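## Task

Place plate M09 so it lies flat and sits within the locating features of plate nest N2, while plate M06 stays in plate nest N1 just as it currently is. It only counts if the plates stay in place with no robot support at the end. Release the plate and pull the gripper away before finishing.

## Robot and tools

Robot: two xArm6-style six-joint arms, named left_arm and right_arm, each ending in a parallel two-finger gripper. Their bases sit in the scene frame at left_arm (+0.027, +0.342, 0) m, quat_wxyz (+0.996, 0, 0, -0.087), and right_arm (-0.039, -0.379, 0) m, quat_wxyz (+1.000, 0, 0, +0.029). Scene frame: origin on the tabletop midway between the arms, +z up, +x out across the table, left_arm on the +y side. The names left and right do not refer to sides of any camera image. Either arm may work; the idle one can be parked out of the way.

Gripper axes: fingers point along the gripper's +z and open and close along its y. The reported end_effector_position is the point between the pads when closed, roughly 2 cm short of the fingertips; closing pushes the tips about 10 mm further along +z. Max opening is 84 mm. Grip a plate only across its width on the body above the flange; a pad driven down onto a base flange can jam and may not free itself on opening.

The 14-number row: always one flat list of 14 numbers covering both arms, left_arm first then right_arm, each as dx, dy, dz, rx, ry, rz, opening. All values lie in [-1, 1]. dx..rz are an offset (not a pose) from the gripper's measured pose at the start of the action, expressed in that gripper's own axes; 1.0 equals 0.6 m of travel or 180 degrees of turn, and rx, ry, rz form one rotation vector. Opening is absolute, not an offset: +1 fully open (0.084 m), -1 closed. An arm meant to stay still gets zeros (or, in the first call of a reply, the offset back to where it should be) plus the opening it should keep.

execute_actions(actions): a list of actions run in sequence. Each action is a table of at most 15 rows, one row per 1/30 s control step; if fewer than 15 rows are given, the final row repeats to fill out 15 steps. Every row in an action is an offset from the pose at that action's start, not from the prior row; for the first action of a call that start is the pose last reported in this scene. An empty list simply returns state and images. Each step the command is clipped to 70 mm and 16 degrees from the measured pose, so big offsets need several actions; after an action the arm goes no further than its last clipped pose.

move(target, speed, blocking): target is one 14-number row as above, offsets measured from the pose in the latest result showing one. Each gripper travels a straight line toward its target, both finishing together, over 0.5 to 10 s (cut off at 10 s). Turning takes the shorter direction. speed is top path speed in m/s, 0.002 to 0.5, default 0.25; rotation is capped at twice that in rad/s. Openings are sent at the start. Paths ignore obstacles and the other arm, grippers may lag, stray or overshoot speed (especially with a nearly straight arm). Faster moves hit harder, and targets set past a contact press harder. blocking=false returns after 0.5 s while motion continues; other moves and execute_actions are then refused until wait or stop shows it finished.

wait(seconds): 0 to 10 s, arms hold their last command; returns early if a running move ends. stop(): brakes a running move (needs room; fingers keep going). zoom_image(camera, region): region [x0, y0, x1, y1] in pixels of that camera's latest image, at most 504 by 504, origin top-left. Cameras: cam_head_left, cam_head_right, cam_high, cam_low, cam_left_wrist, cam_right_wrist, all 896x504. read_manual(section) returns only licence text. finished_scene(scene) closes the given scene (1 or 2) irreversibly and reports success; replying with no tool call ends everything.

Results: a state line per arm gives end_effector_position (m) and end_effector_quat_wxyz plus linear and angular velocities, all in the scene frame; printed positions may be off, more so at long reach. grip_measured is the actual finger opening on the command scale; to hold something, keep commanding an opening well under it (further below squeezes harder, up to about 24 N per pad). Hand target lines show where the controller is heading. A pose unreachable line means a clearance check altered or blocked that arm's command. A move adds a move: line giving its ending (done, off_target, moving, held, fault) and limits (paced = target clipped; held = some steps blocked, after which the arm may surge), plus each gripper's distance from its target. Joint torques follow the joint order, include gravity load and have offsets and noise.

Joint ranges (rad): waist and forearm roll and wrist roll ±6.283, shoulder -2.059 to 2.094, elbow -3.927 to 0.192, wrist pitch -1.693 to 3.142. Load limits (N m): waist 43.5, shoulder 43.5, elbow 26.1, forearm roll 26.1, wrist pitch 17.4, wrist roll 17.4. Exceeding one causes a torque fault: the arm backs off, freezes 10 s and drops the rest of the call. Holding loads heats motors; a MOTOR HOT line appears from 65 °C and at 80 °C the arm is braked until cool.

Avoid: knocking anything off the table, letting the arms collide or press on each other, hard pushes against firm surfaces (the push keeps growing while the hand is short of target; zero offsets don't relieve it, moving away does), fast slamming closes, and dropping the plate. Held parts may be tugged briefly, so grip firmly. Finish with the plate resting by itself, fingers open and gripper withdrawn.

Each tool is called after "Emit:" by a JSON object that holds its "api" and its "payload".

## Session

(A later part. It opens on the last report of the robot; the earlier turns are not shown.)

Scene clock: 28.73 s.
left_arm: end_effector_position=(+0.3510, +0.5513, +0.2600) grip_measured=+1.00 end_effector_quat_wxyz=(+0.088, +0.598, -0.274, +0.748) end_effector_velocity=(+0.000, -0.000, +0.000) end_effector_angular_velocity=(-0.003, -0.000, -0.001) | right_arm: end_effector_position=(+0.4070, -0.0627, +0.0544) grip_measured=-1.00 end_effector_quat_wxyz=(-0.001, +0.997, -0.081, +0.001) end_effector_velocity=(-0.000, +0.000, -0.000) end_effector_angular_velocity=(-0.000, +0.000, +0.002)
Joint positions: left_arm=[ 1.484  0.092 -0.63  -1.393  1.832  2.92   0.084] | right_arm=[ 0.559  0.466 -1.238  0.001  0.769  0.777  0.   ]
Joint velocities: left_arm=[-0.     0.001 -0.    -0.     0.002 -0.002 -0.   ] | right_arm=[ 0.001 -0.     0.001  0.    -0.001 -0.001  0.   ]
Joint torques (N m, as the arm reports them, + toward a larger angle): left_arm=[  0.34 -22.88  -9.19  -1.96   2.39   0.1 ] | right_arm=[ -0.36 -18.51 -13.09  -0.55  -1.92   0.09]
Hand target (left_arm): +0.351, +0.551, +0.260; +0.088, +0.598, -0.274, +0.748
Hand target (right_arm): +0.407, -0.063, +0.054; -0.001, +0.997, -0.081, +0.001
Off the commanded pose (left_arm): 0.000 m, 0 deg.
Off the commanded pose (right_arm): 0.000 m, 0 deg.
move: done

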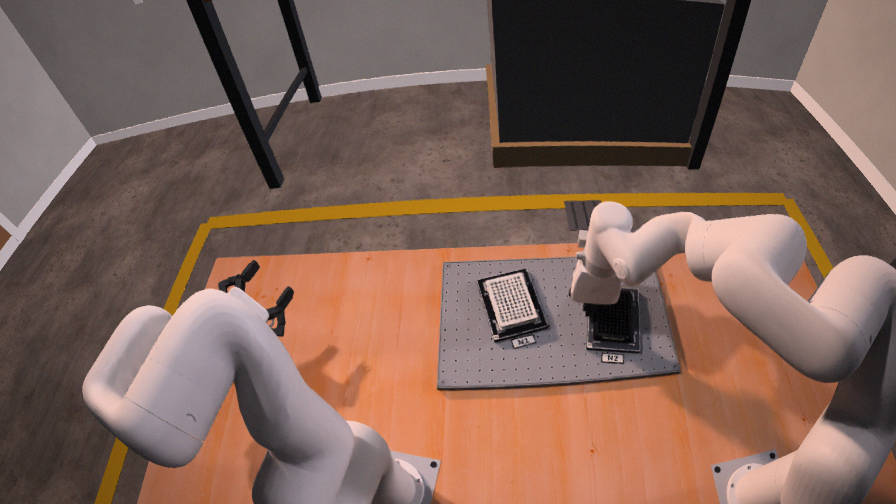

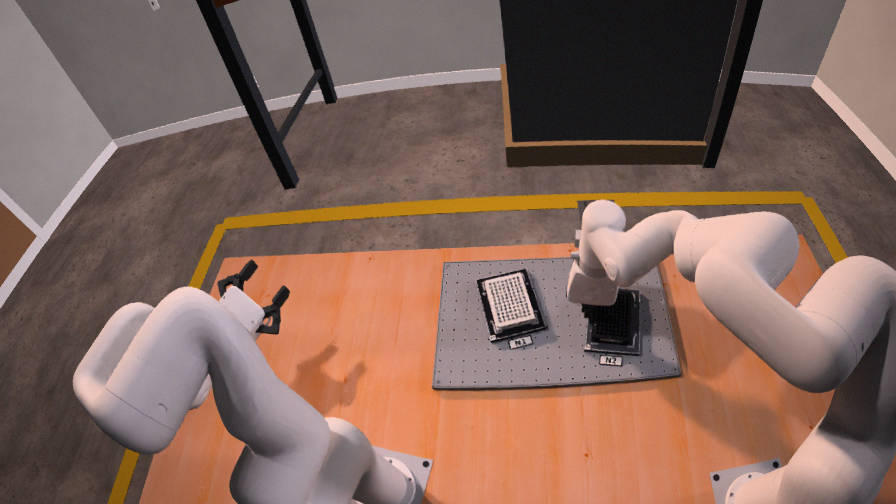

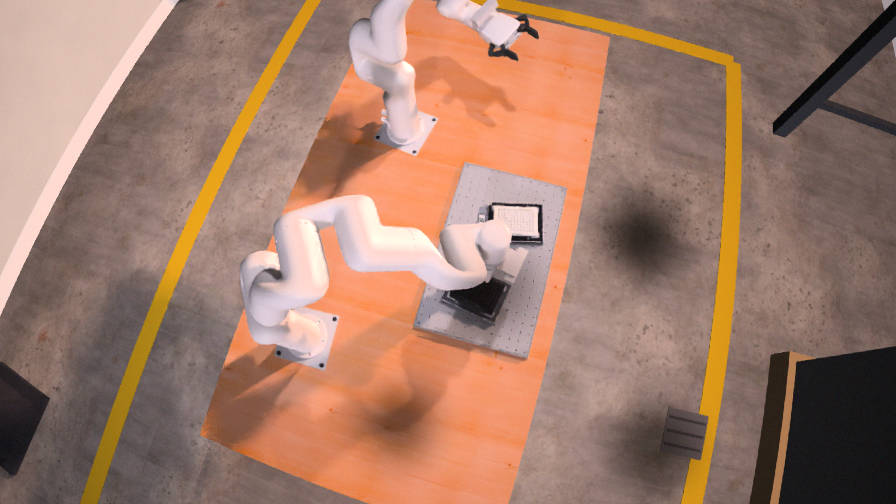

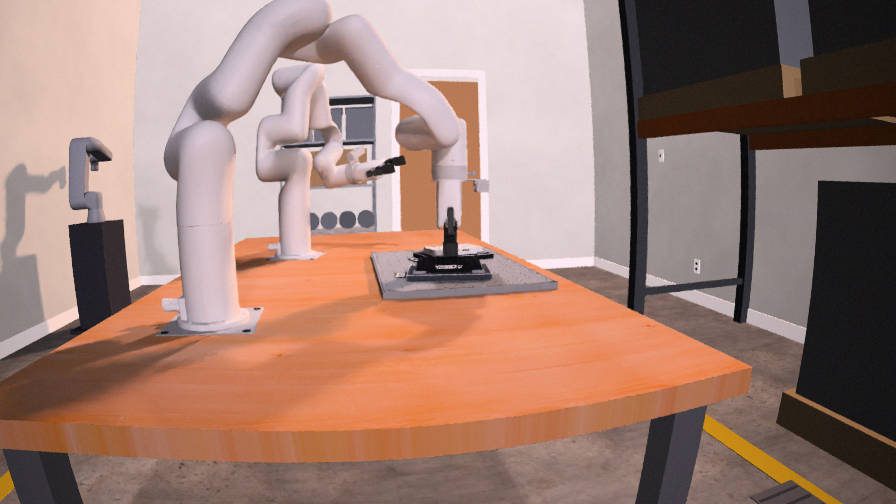

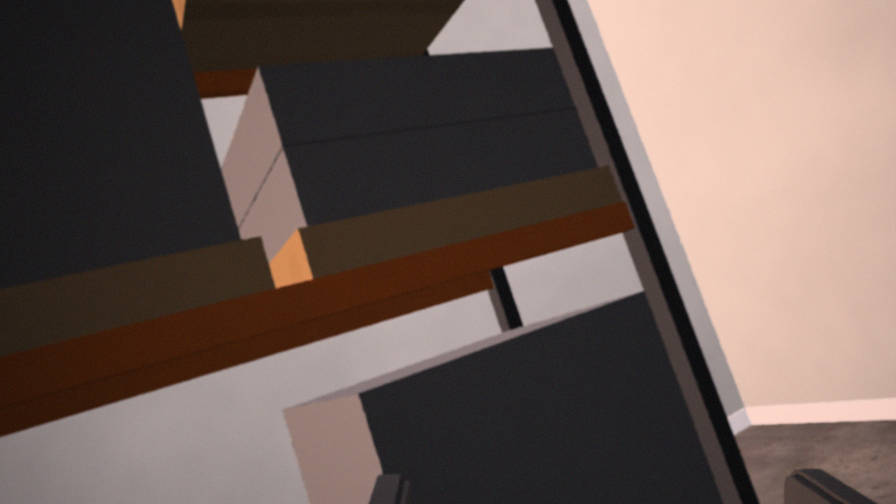

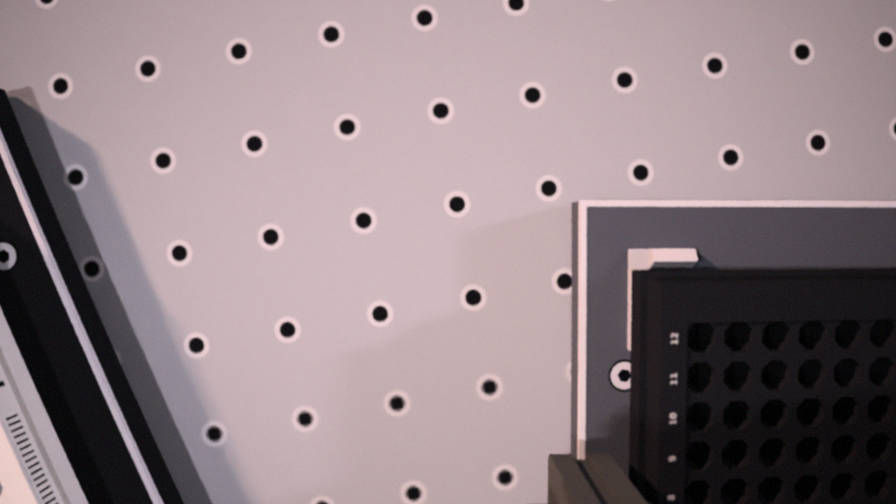

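Emit:
{"api": "move", "payload": {"target": [0,0,0,0,0,0,1,0,0.012,0,0,0,0,-1], "speed": 0.008}}

Scene clock: 32.73 s.
left_arm: end_effector_position=(+0.3510, +0.5513, +0.2600) grip_measured=+1.00 end_effector_quat_wxyz=(+0.088, +0.598, -0.274, +0.748) end_effector_velocity=(-0.000, +0.000, +0.000) end_effector_angular_velocity=(+0.002, -0.001, +0.000) | right_arm: end_effector_position=(+0.4059, -0.0697, +0.0544) grip_measured=-1.00 end_effector_quat_wxyz=(-0.001, +0.997, -0.081, +0.001) end_effector_velocity=(-0.000, +0.000, -0.000) end_effector_angular_velocity=(+0.000, -0.000, +0.002)
Joint positions: left_arm=[ 1.484  0.092 -0.63  -1.393  1.832  2.92   0.084] | right_arm=[ 0.55   0.452 -1.215  0.002  0.76   0.767  0.   ]
Joint velocities: left_arm=[ 0.001 -0.     0.     0.001  0.001  0.002  0.   ] | right_arm=[ 0.001 -0.     0.001 -0.    -0.001 -0.001  0.   ]
Joint torques (N m, as the arm reports them, + toward a larger angle): left_arm=[  0.96 -22.99  -9.08  -2.09   2.3    0.23] | right_arm=[ -0.62 -18.15 -13.01  -0.67  -2.08   0.1 ]
Hand target (left_arm): +0.351, +0.551, +0.260; +0.088, +0.598, -0.274, +0.748
Hand target (right_arm): +0.406, -0.070, +0.054; -0.001, +0.997, -0.081, +0.001
Off the commanded pose (left_arm): 0.000 m, 0 deg.
Off the commanded pose (right_arm): 0.000 m, 0 deg.
move: done

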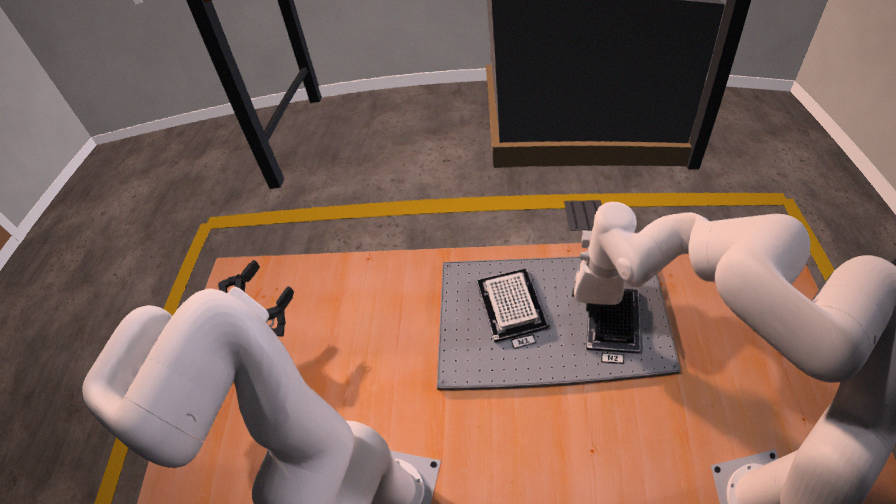

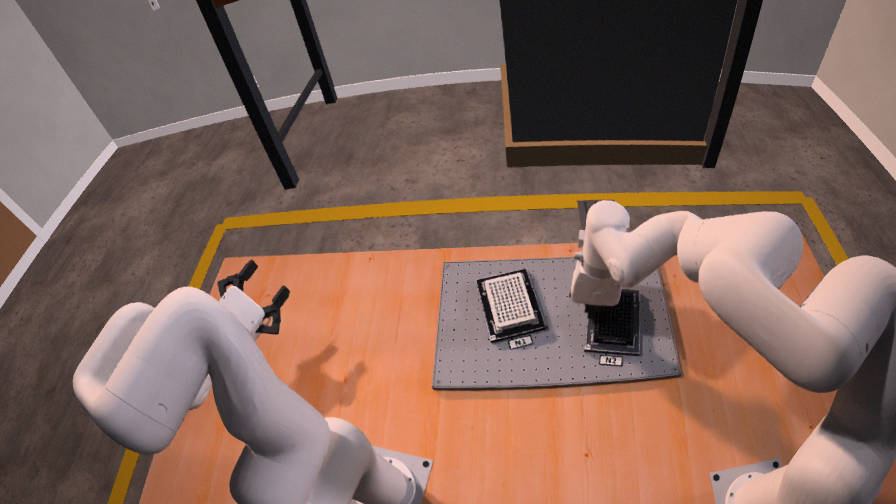

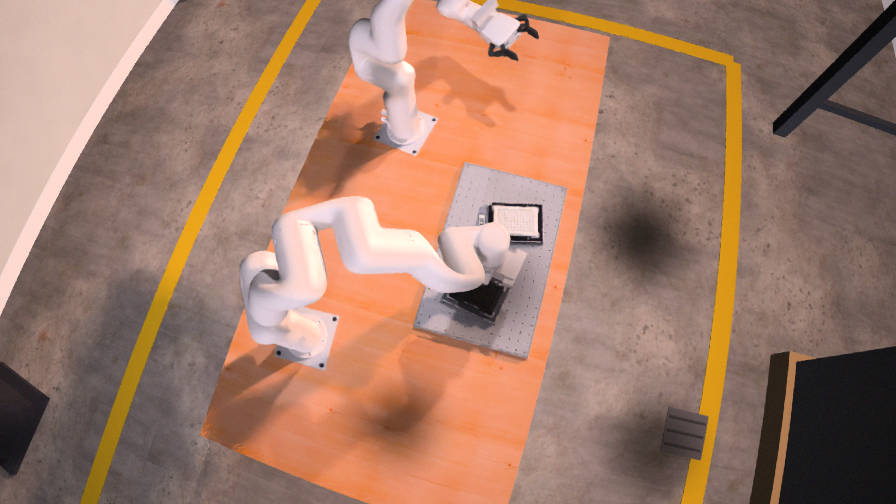

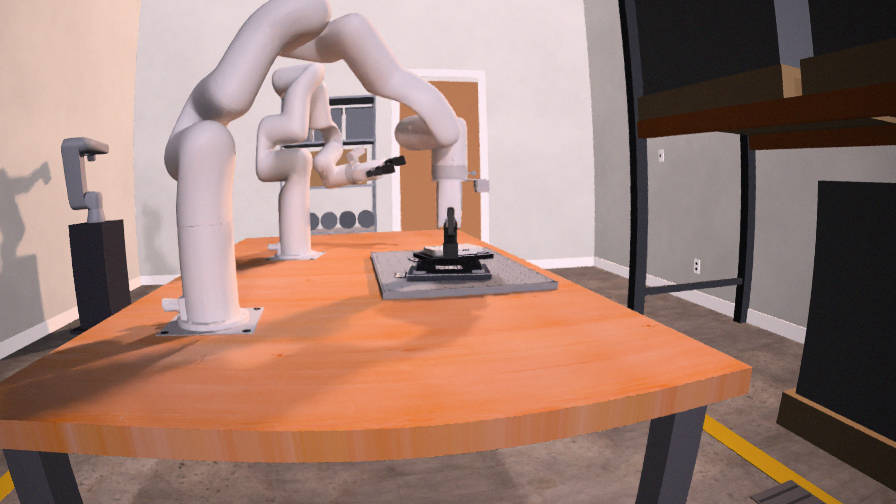

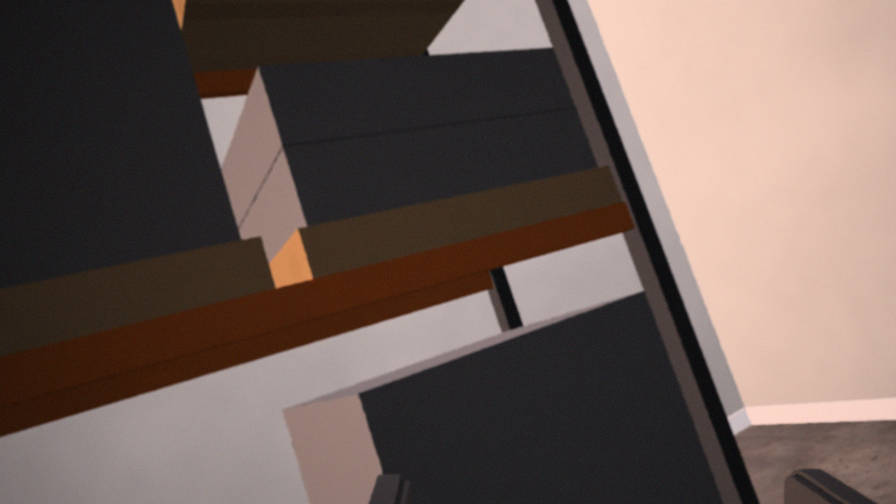

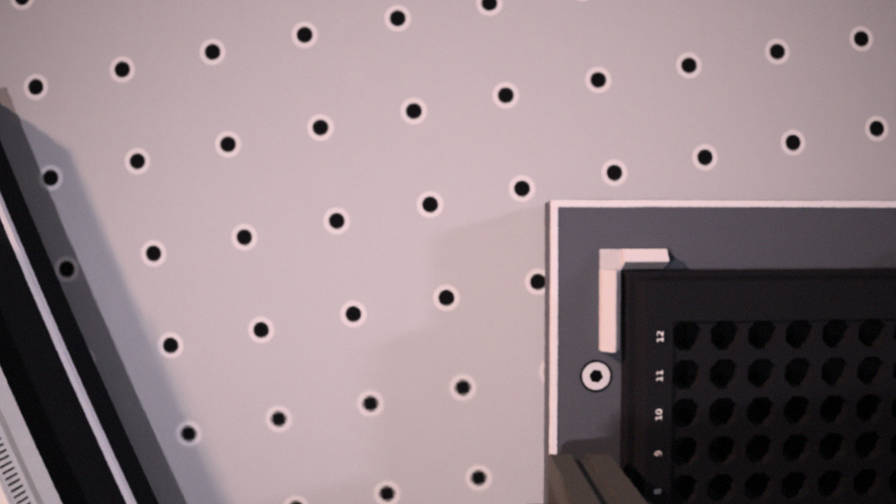

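Looks dropped in. Retract and inspect.

Emit:
{"api": "move", "payload": {"target": [0,0,0,0,0,0,1,0,-0.015,-0.04,0,0,0,-1], "speed": 0.08}}

Emit:
{"api": "move", "payload": {"target": [0,0,0,0,0,0,1,-0.12,0.13,-0.3,0,0,0,-1]}}

Emit:
{"api": "zoom_image", "payload": {"camera": "cam_low", "region": [390,230,510,295]}}

Scene clock: 38.60 s.
left_arm: end_effector_position=(+0.3510, +0.5513, +0.2600) grip_measured=+1.00 end_effector_quat_wxyz=(+0.088, +0.598, -0.274, +0.748) end_effector_velocity=(+0.000, +0.000, +0.001) end_effector_angular_velocity=(+0.004, -0.000, -0.001) | right_arm: end_effector_position=(+0.4071, -0.0611, +0.0781) grip_measured=-1.00 end_effector_quat_wxyz=(-0.001, +0.997, -0.081, +0.001) end_effector_velocity=(-0.002, -0.001, -0.003) end_effector_angular_velocity=(-0.004, +0.006, -0.001)
Joint positions: left_arm=[ 1.484  0.092 -0.63  -1.393  1.832  2.92   0.084] | right_arm=[ 0.561  0.427 -1.255  0.001  0.826  0.779  0.   ]
Joint velocities: left_arm=[-0.    -0.001 -0.002  0.001 -0.     0.    -0.   ] | right_arm=[-0.     0.003  0.002  0.     0.003  0.     0.   ]
Joint torques (N m, as the arm reports them, + toward a larger angle): left_arm=[  1.2  -22.99  -9.09  -1.81   2.12   0.12] | right_arm=[ -0.61 -18.08 -13.74  -0.81  -2.     0.19]
Hand target (left_arm): +0.351, +0.551, +0.260; +0.088, +0.598, -0.274, +0.748
Hand target (right_arm): +0.407, -0.061, +0.078; -0.001, +0.997, -0.081, +0.001
Off the commanded pose (left_arm): 0.000 m, 0 deg.
Off the commanded pose (right_arm): 0.000 m, 0 deg.
move: done

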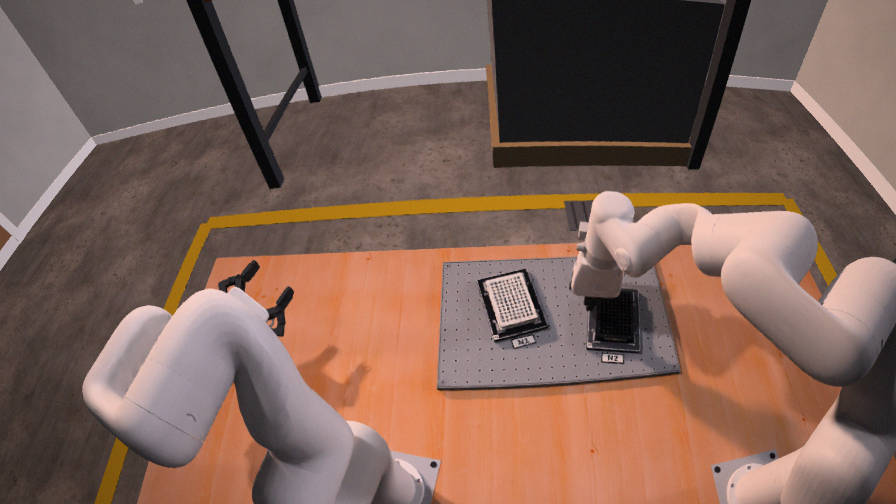

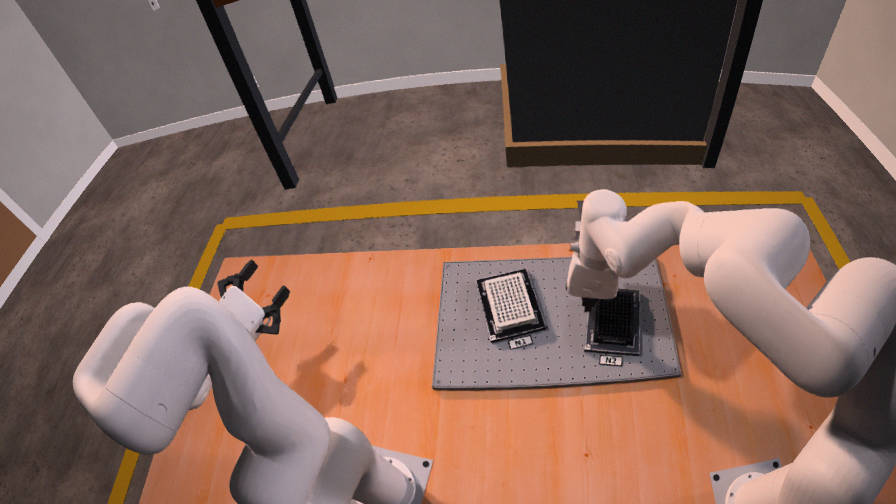

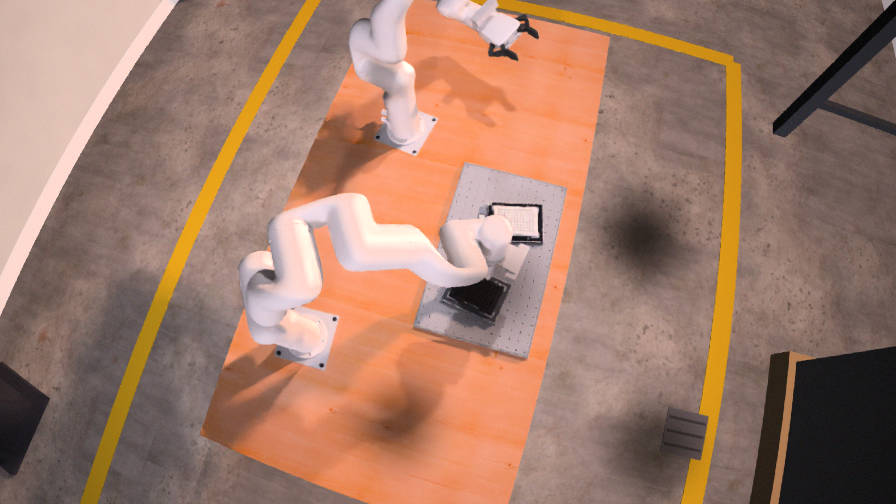

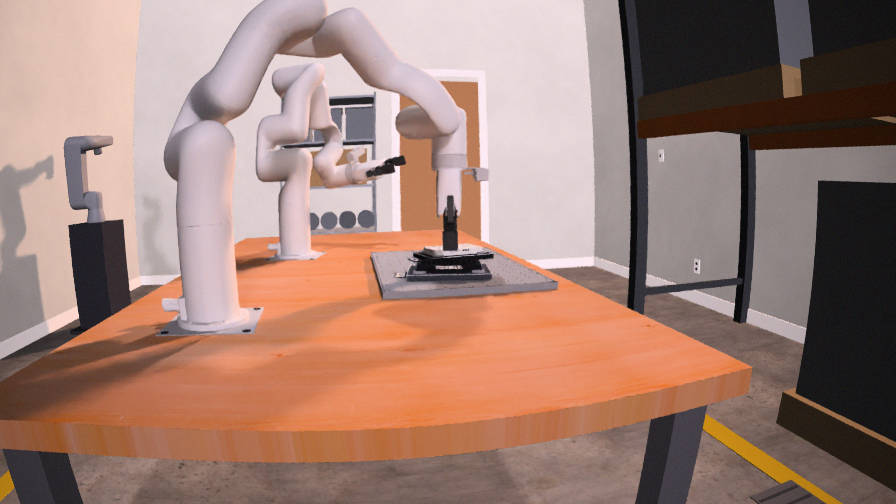

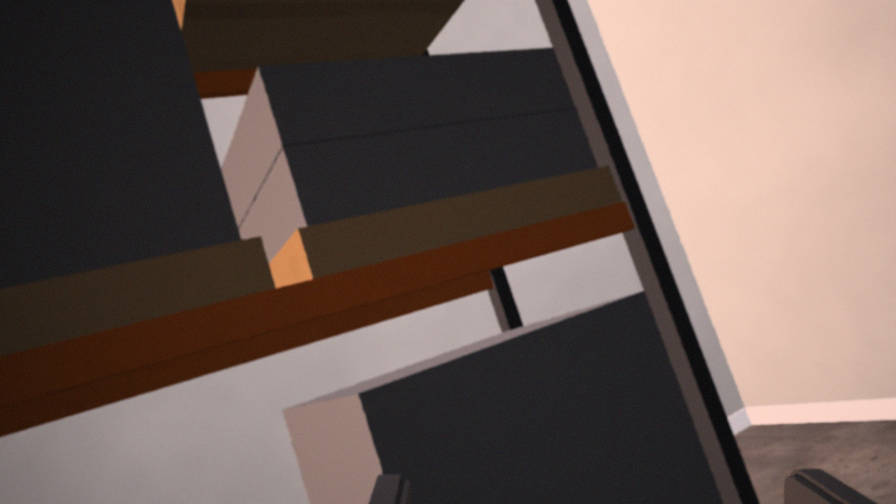

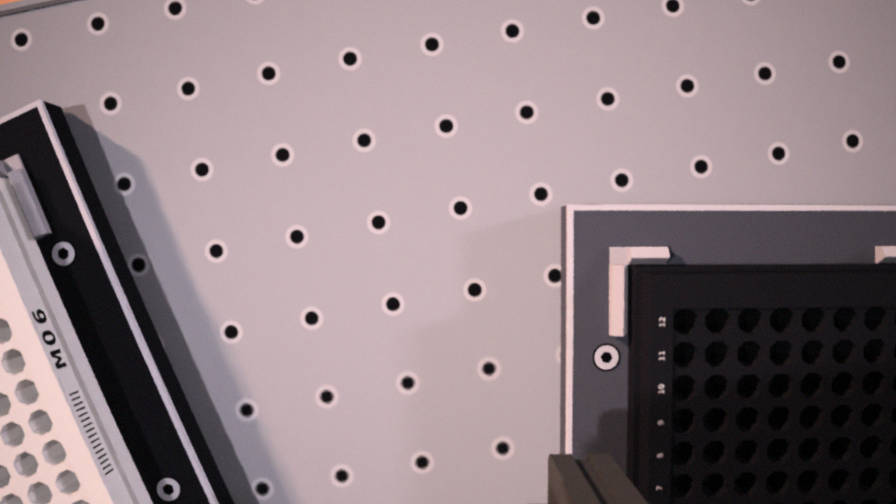

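Scene clock: 39.97 s.
left_arm: end_effector_position=(+0.3510, +0.5513, +0.2600) grip_measured=+1.00 end_effector_quat_wxyz=(+0.088, +0.598, -0.274, +0.748) end_effector_velocity=(+0.000, +0.000, +0.000) end_effector_angular_velocity=(+0.001, -0.000, -0.000) | right_arm: end_effector_position=(+0.3236, -0.1272, +0.2574) grip_measured=-1.00 end_effector_quat_wxyz=(-0.001, +0.997, -0.081, +0.000) end_effector_velocity=(+0.002, +0.001, +0.006) end_effector_angular_velocity=(+0.008, -0.012, -0.001)
Joint positions: left_arm=[ 1.484  0.092 -0.63  -1.393  1.832  2.92   0.084] | right_arm=[ 0.549 -0.126 -1.087  0.001  1.213  0.769  0.   ]
Joint velocities: left_arm=[-0.001  0.    -0.001 -0.    -0.     0.001 -0.   ] | right_arm=[-0.    -0.008 -0.006 -0.     0.     0.001  0.   ]
Joint torques (N m, as the arm reports them, + toward a larger angle): left_arm=[  0.75 -22.99  -8.75  -1.84   2.08   0.35] | right_arm=[  0.47 -11.57 -15.    -1.07  -1.91   0.24]
Hand target (left_arm): +0.351, +0.551, +0.260; +0.088, +0.598, -0.274, +0.748
Hand target (right_arm): +0.324, -0.127, +0.258; -0.001, +0.997, -0.081, +0.001
Off the commanded pose (left_arm): 0.000 m, 0 deg.
Off the commanded pose (right_arm): 0.001 m, 0 deg.
move: done

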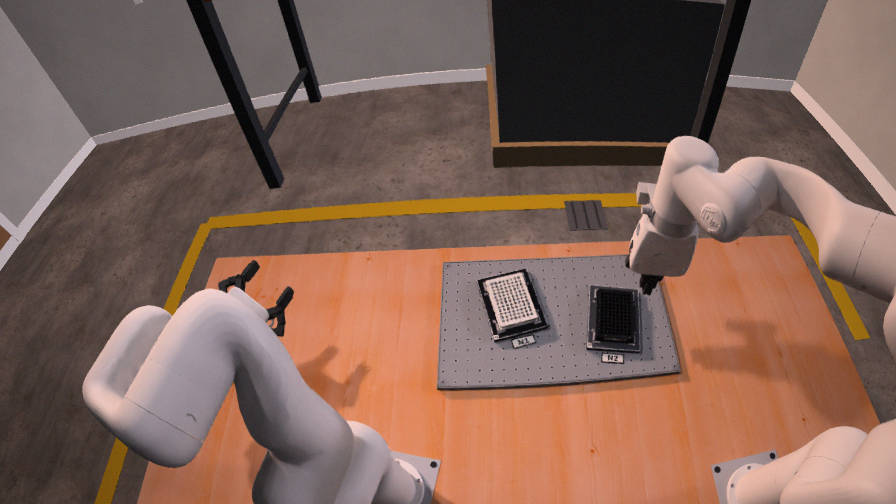

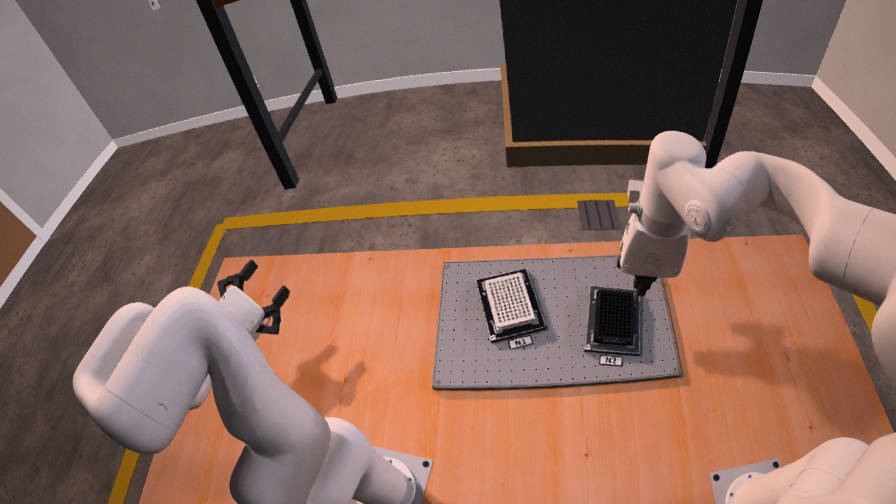

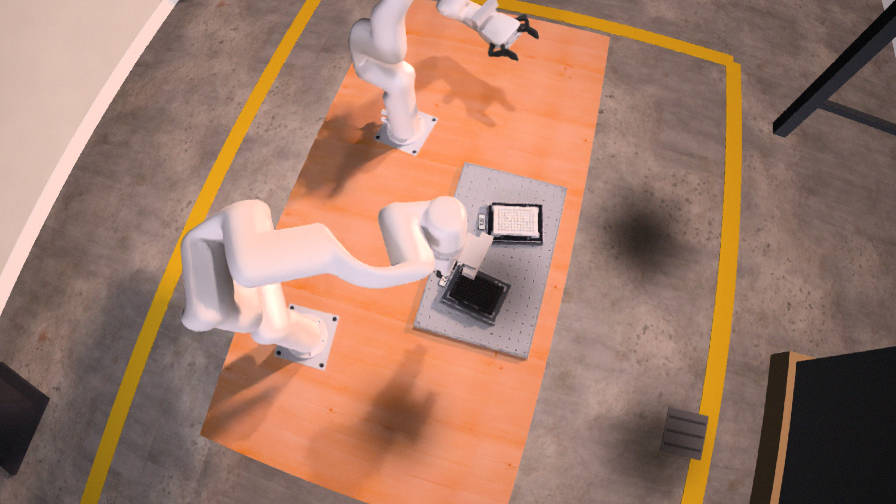

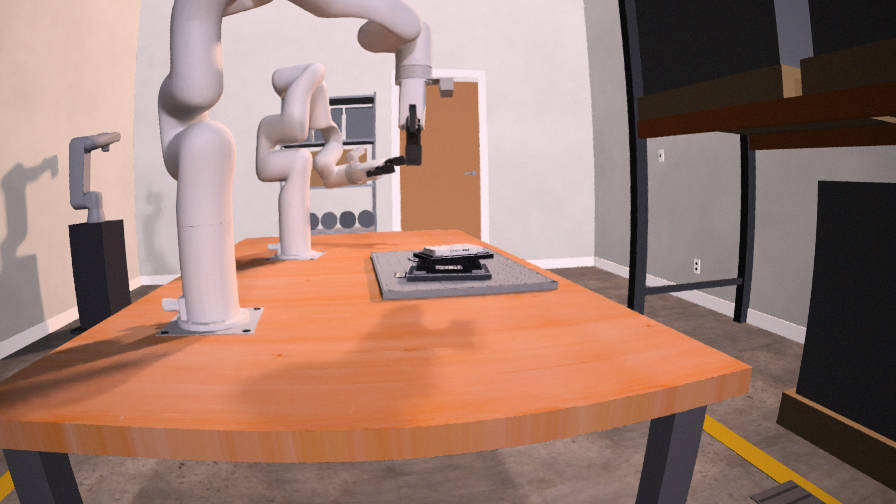

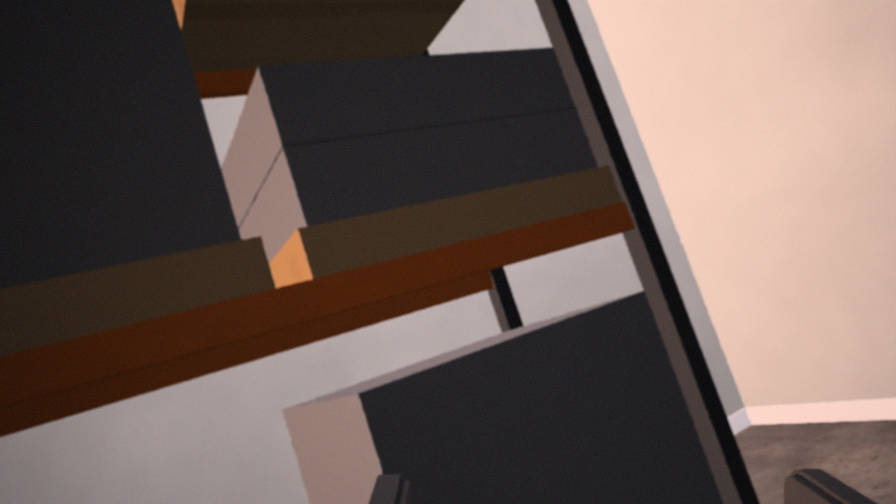

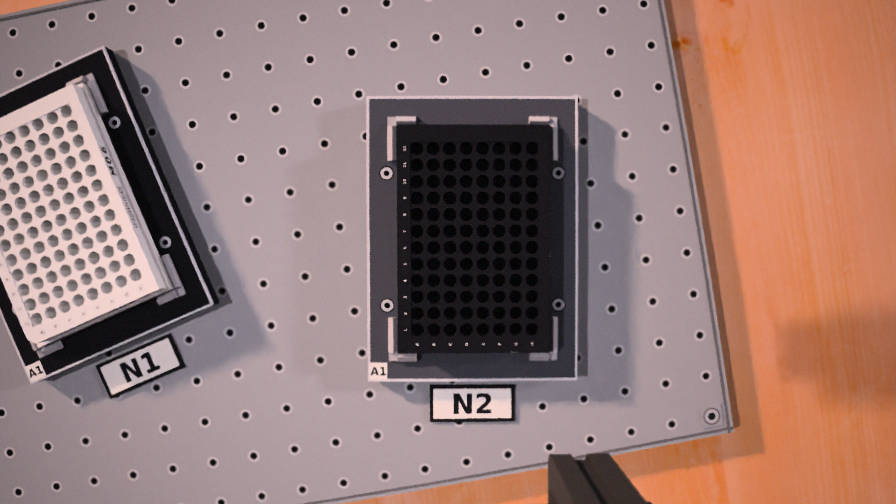

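Region (390, 230, 510, 295) of cam_low's 896x504 image, scaled by 4.200, with more detail than that image has; it fills the top 273 rows of this view, and the rest is white.

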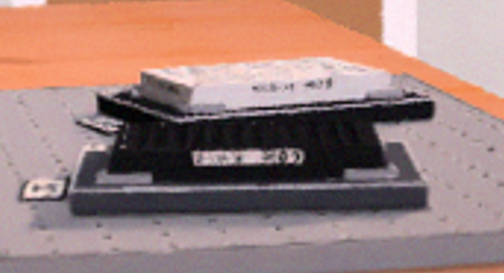

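Emit:
{"api": "finished_scene", "payload": {"scene": 2}}

The scene is finished: the task was done.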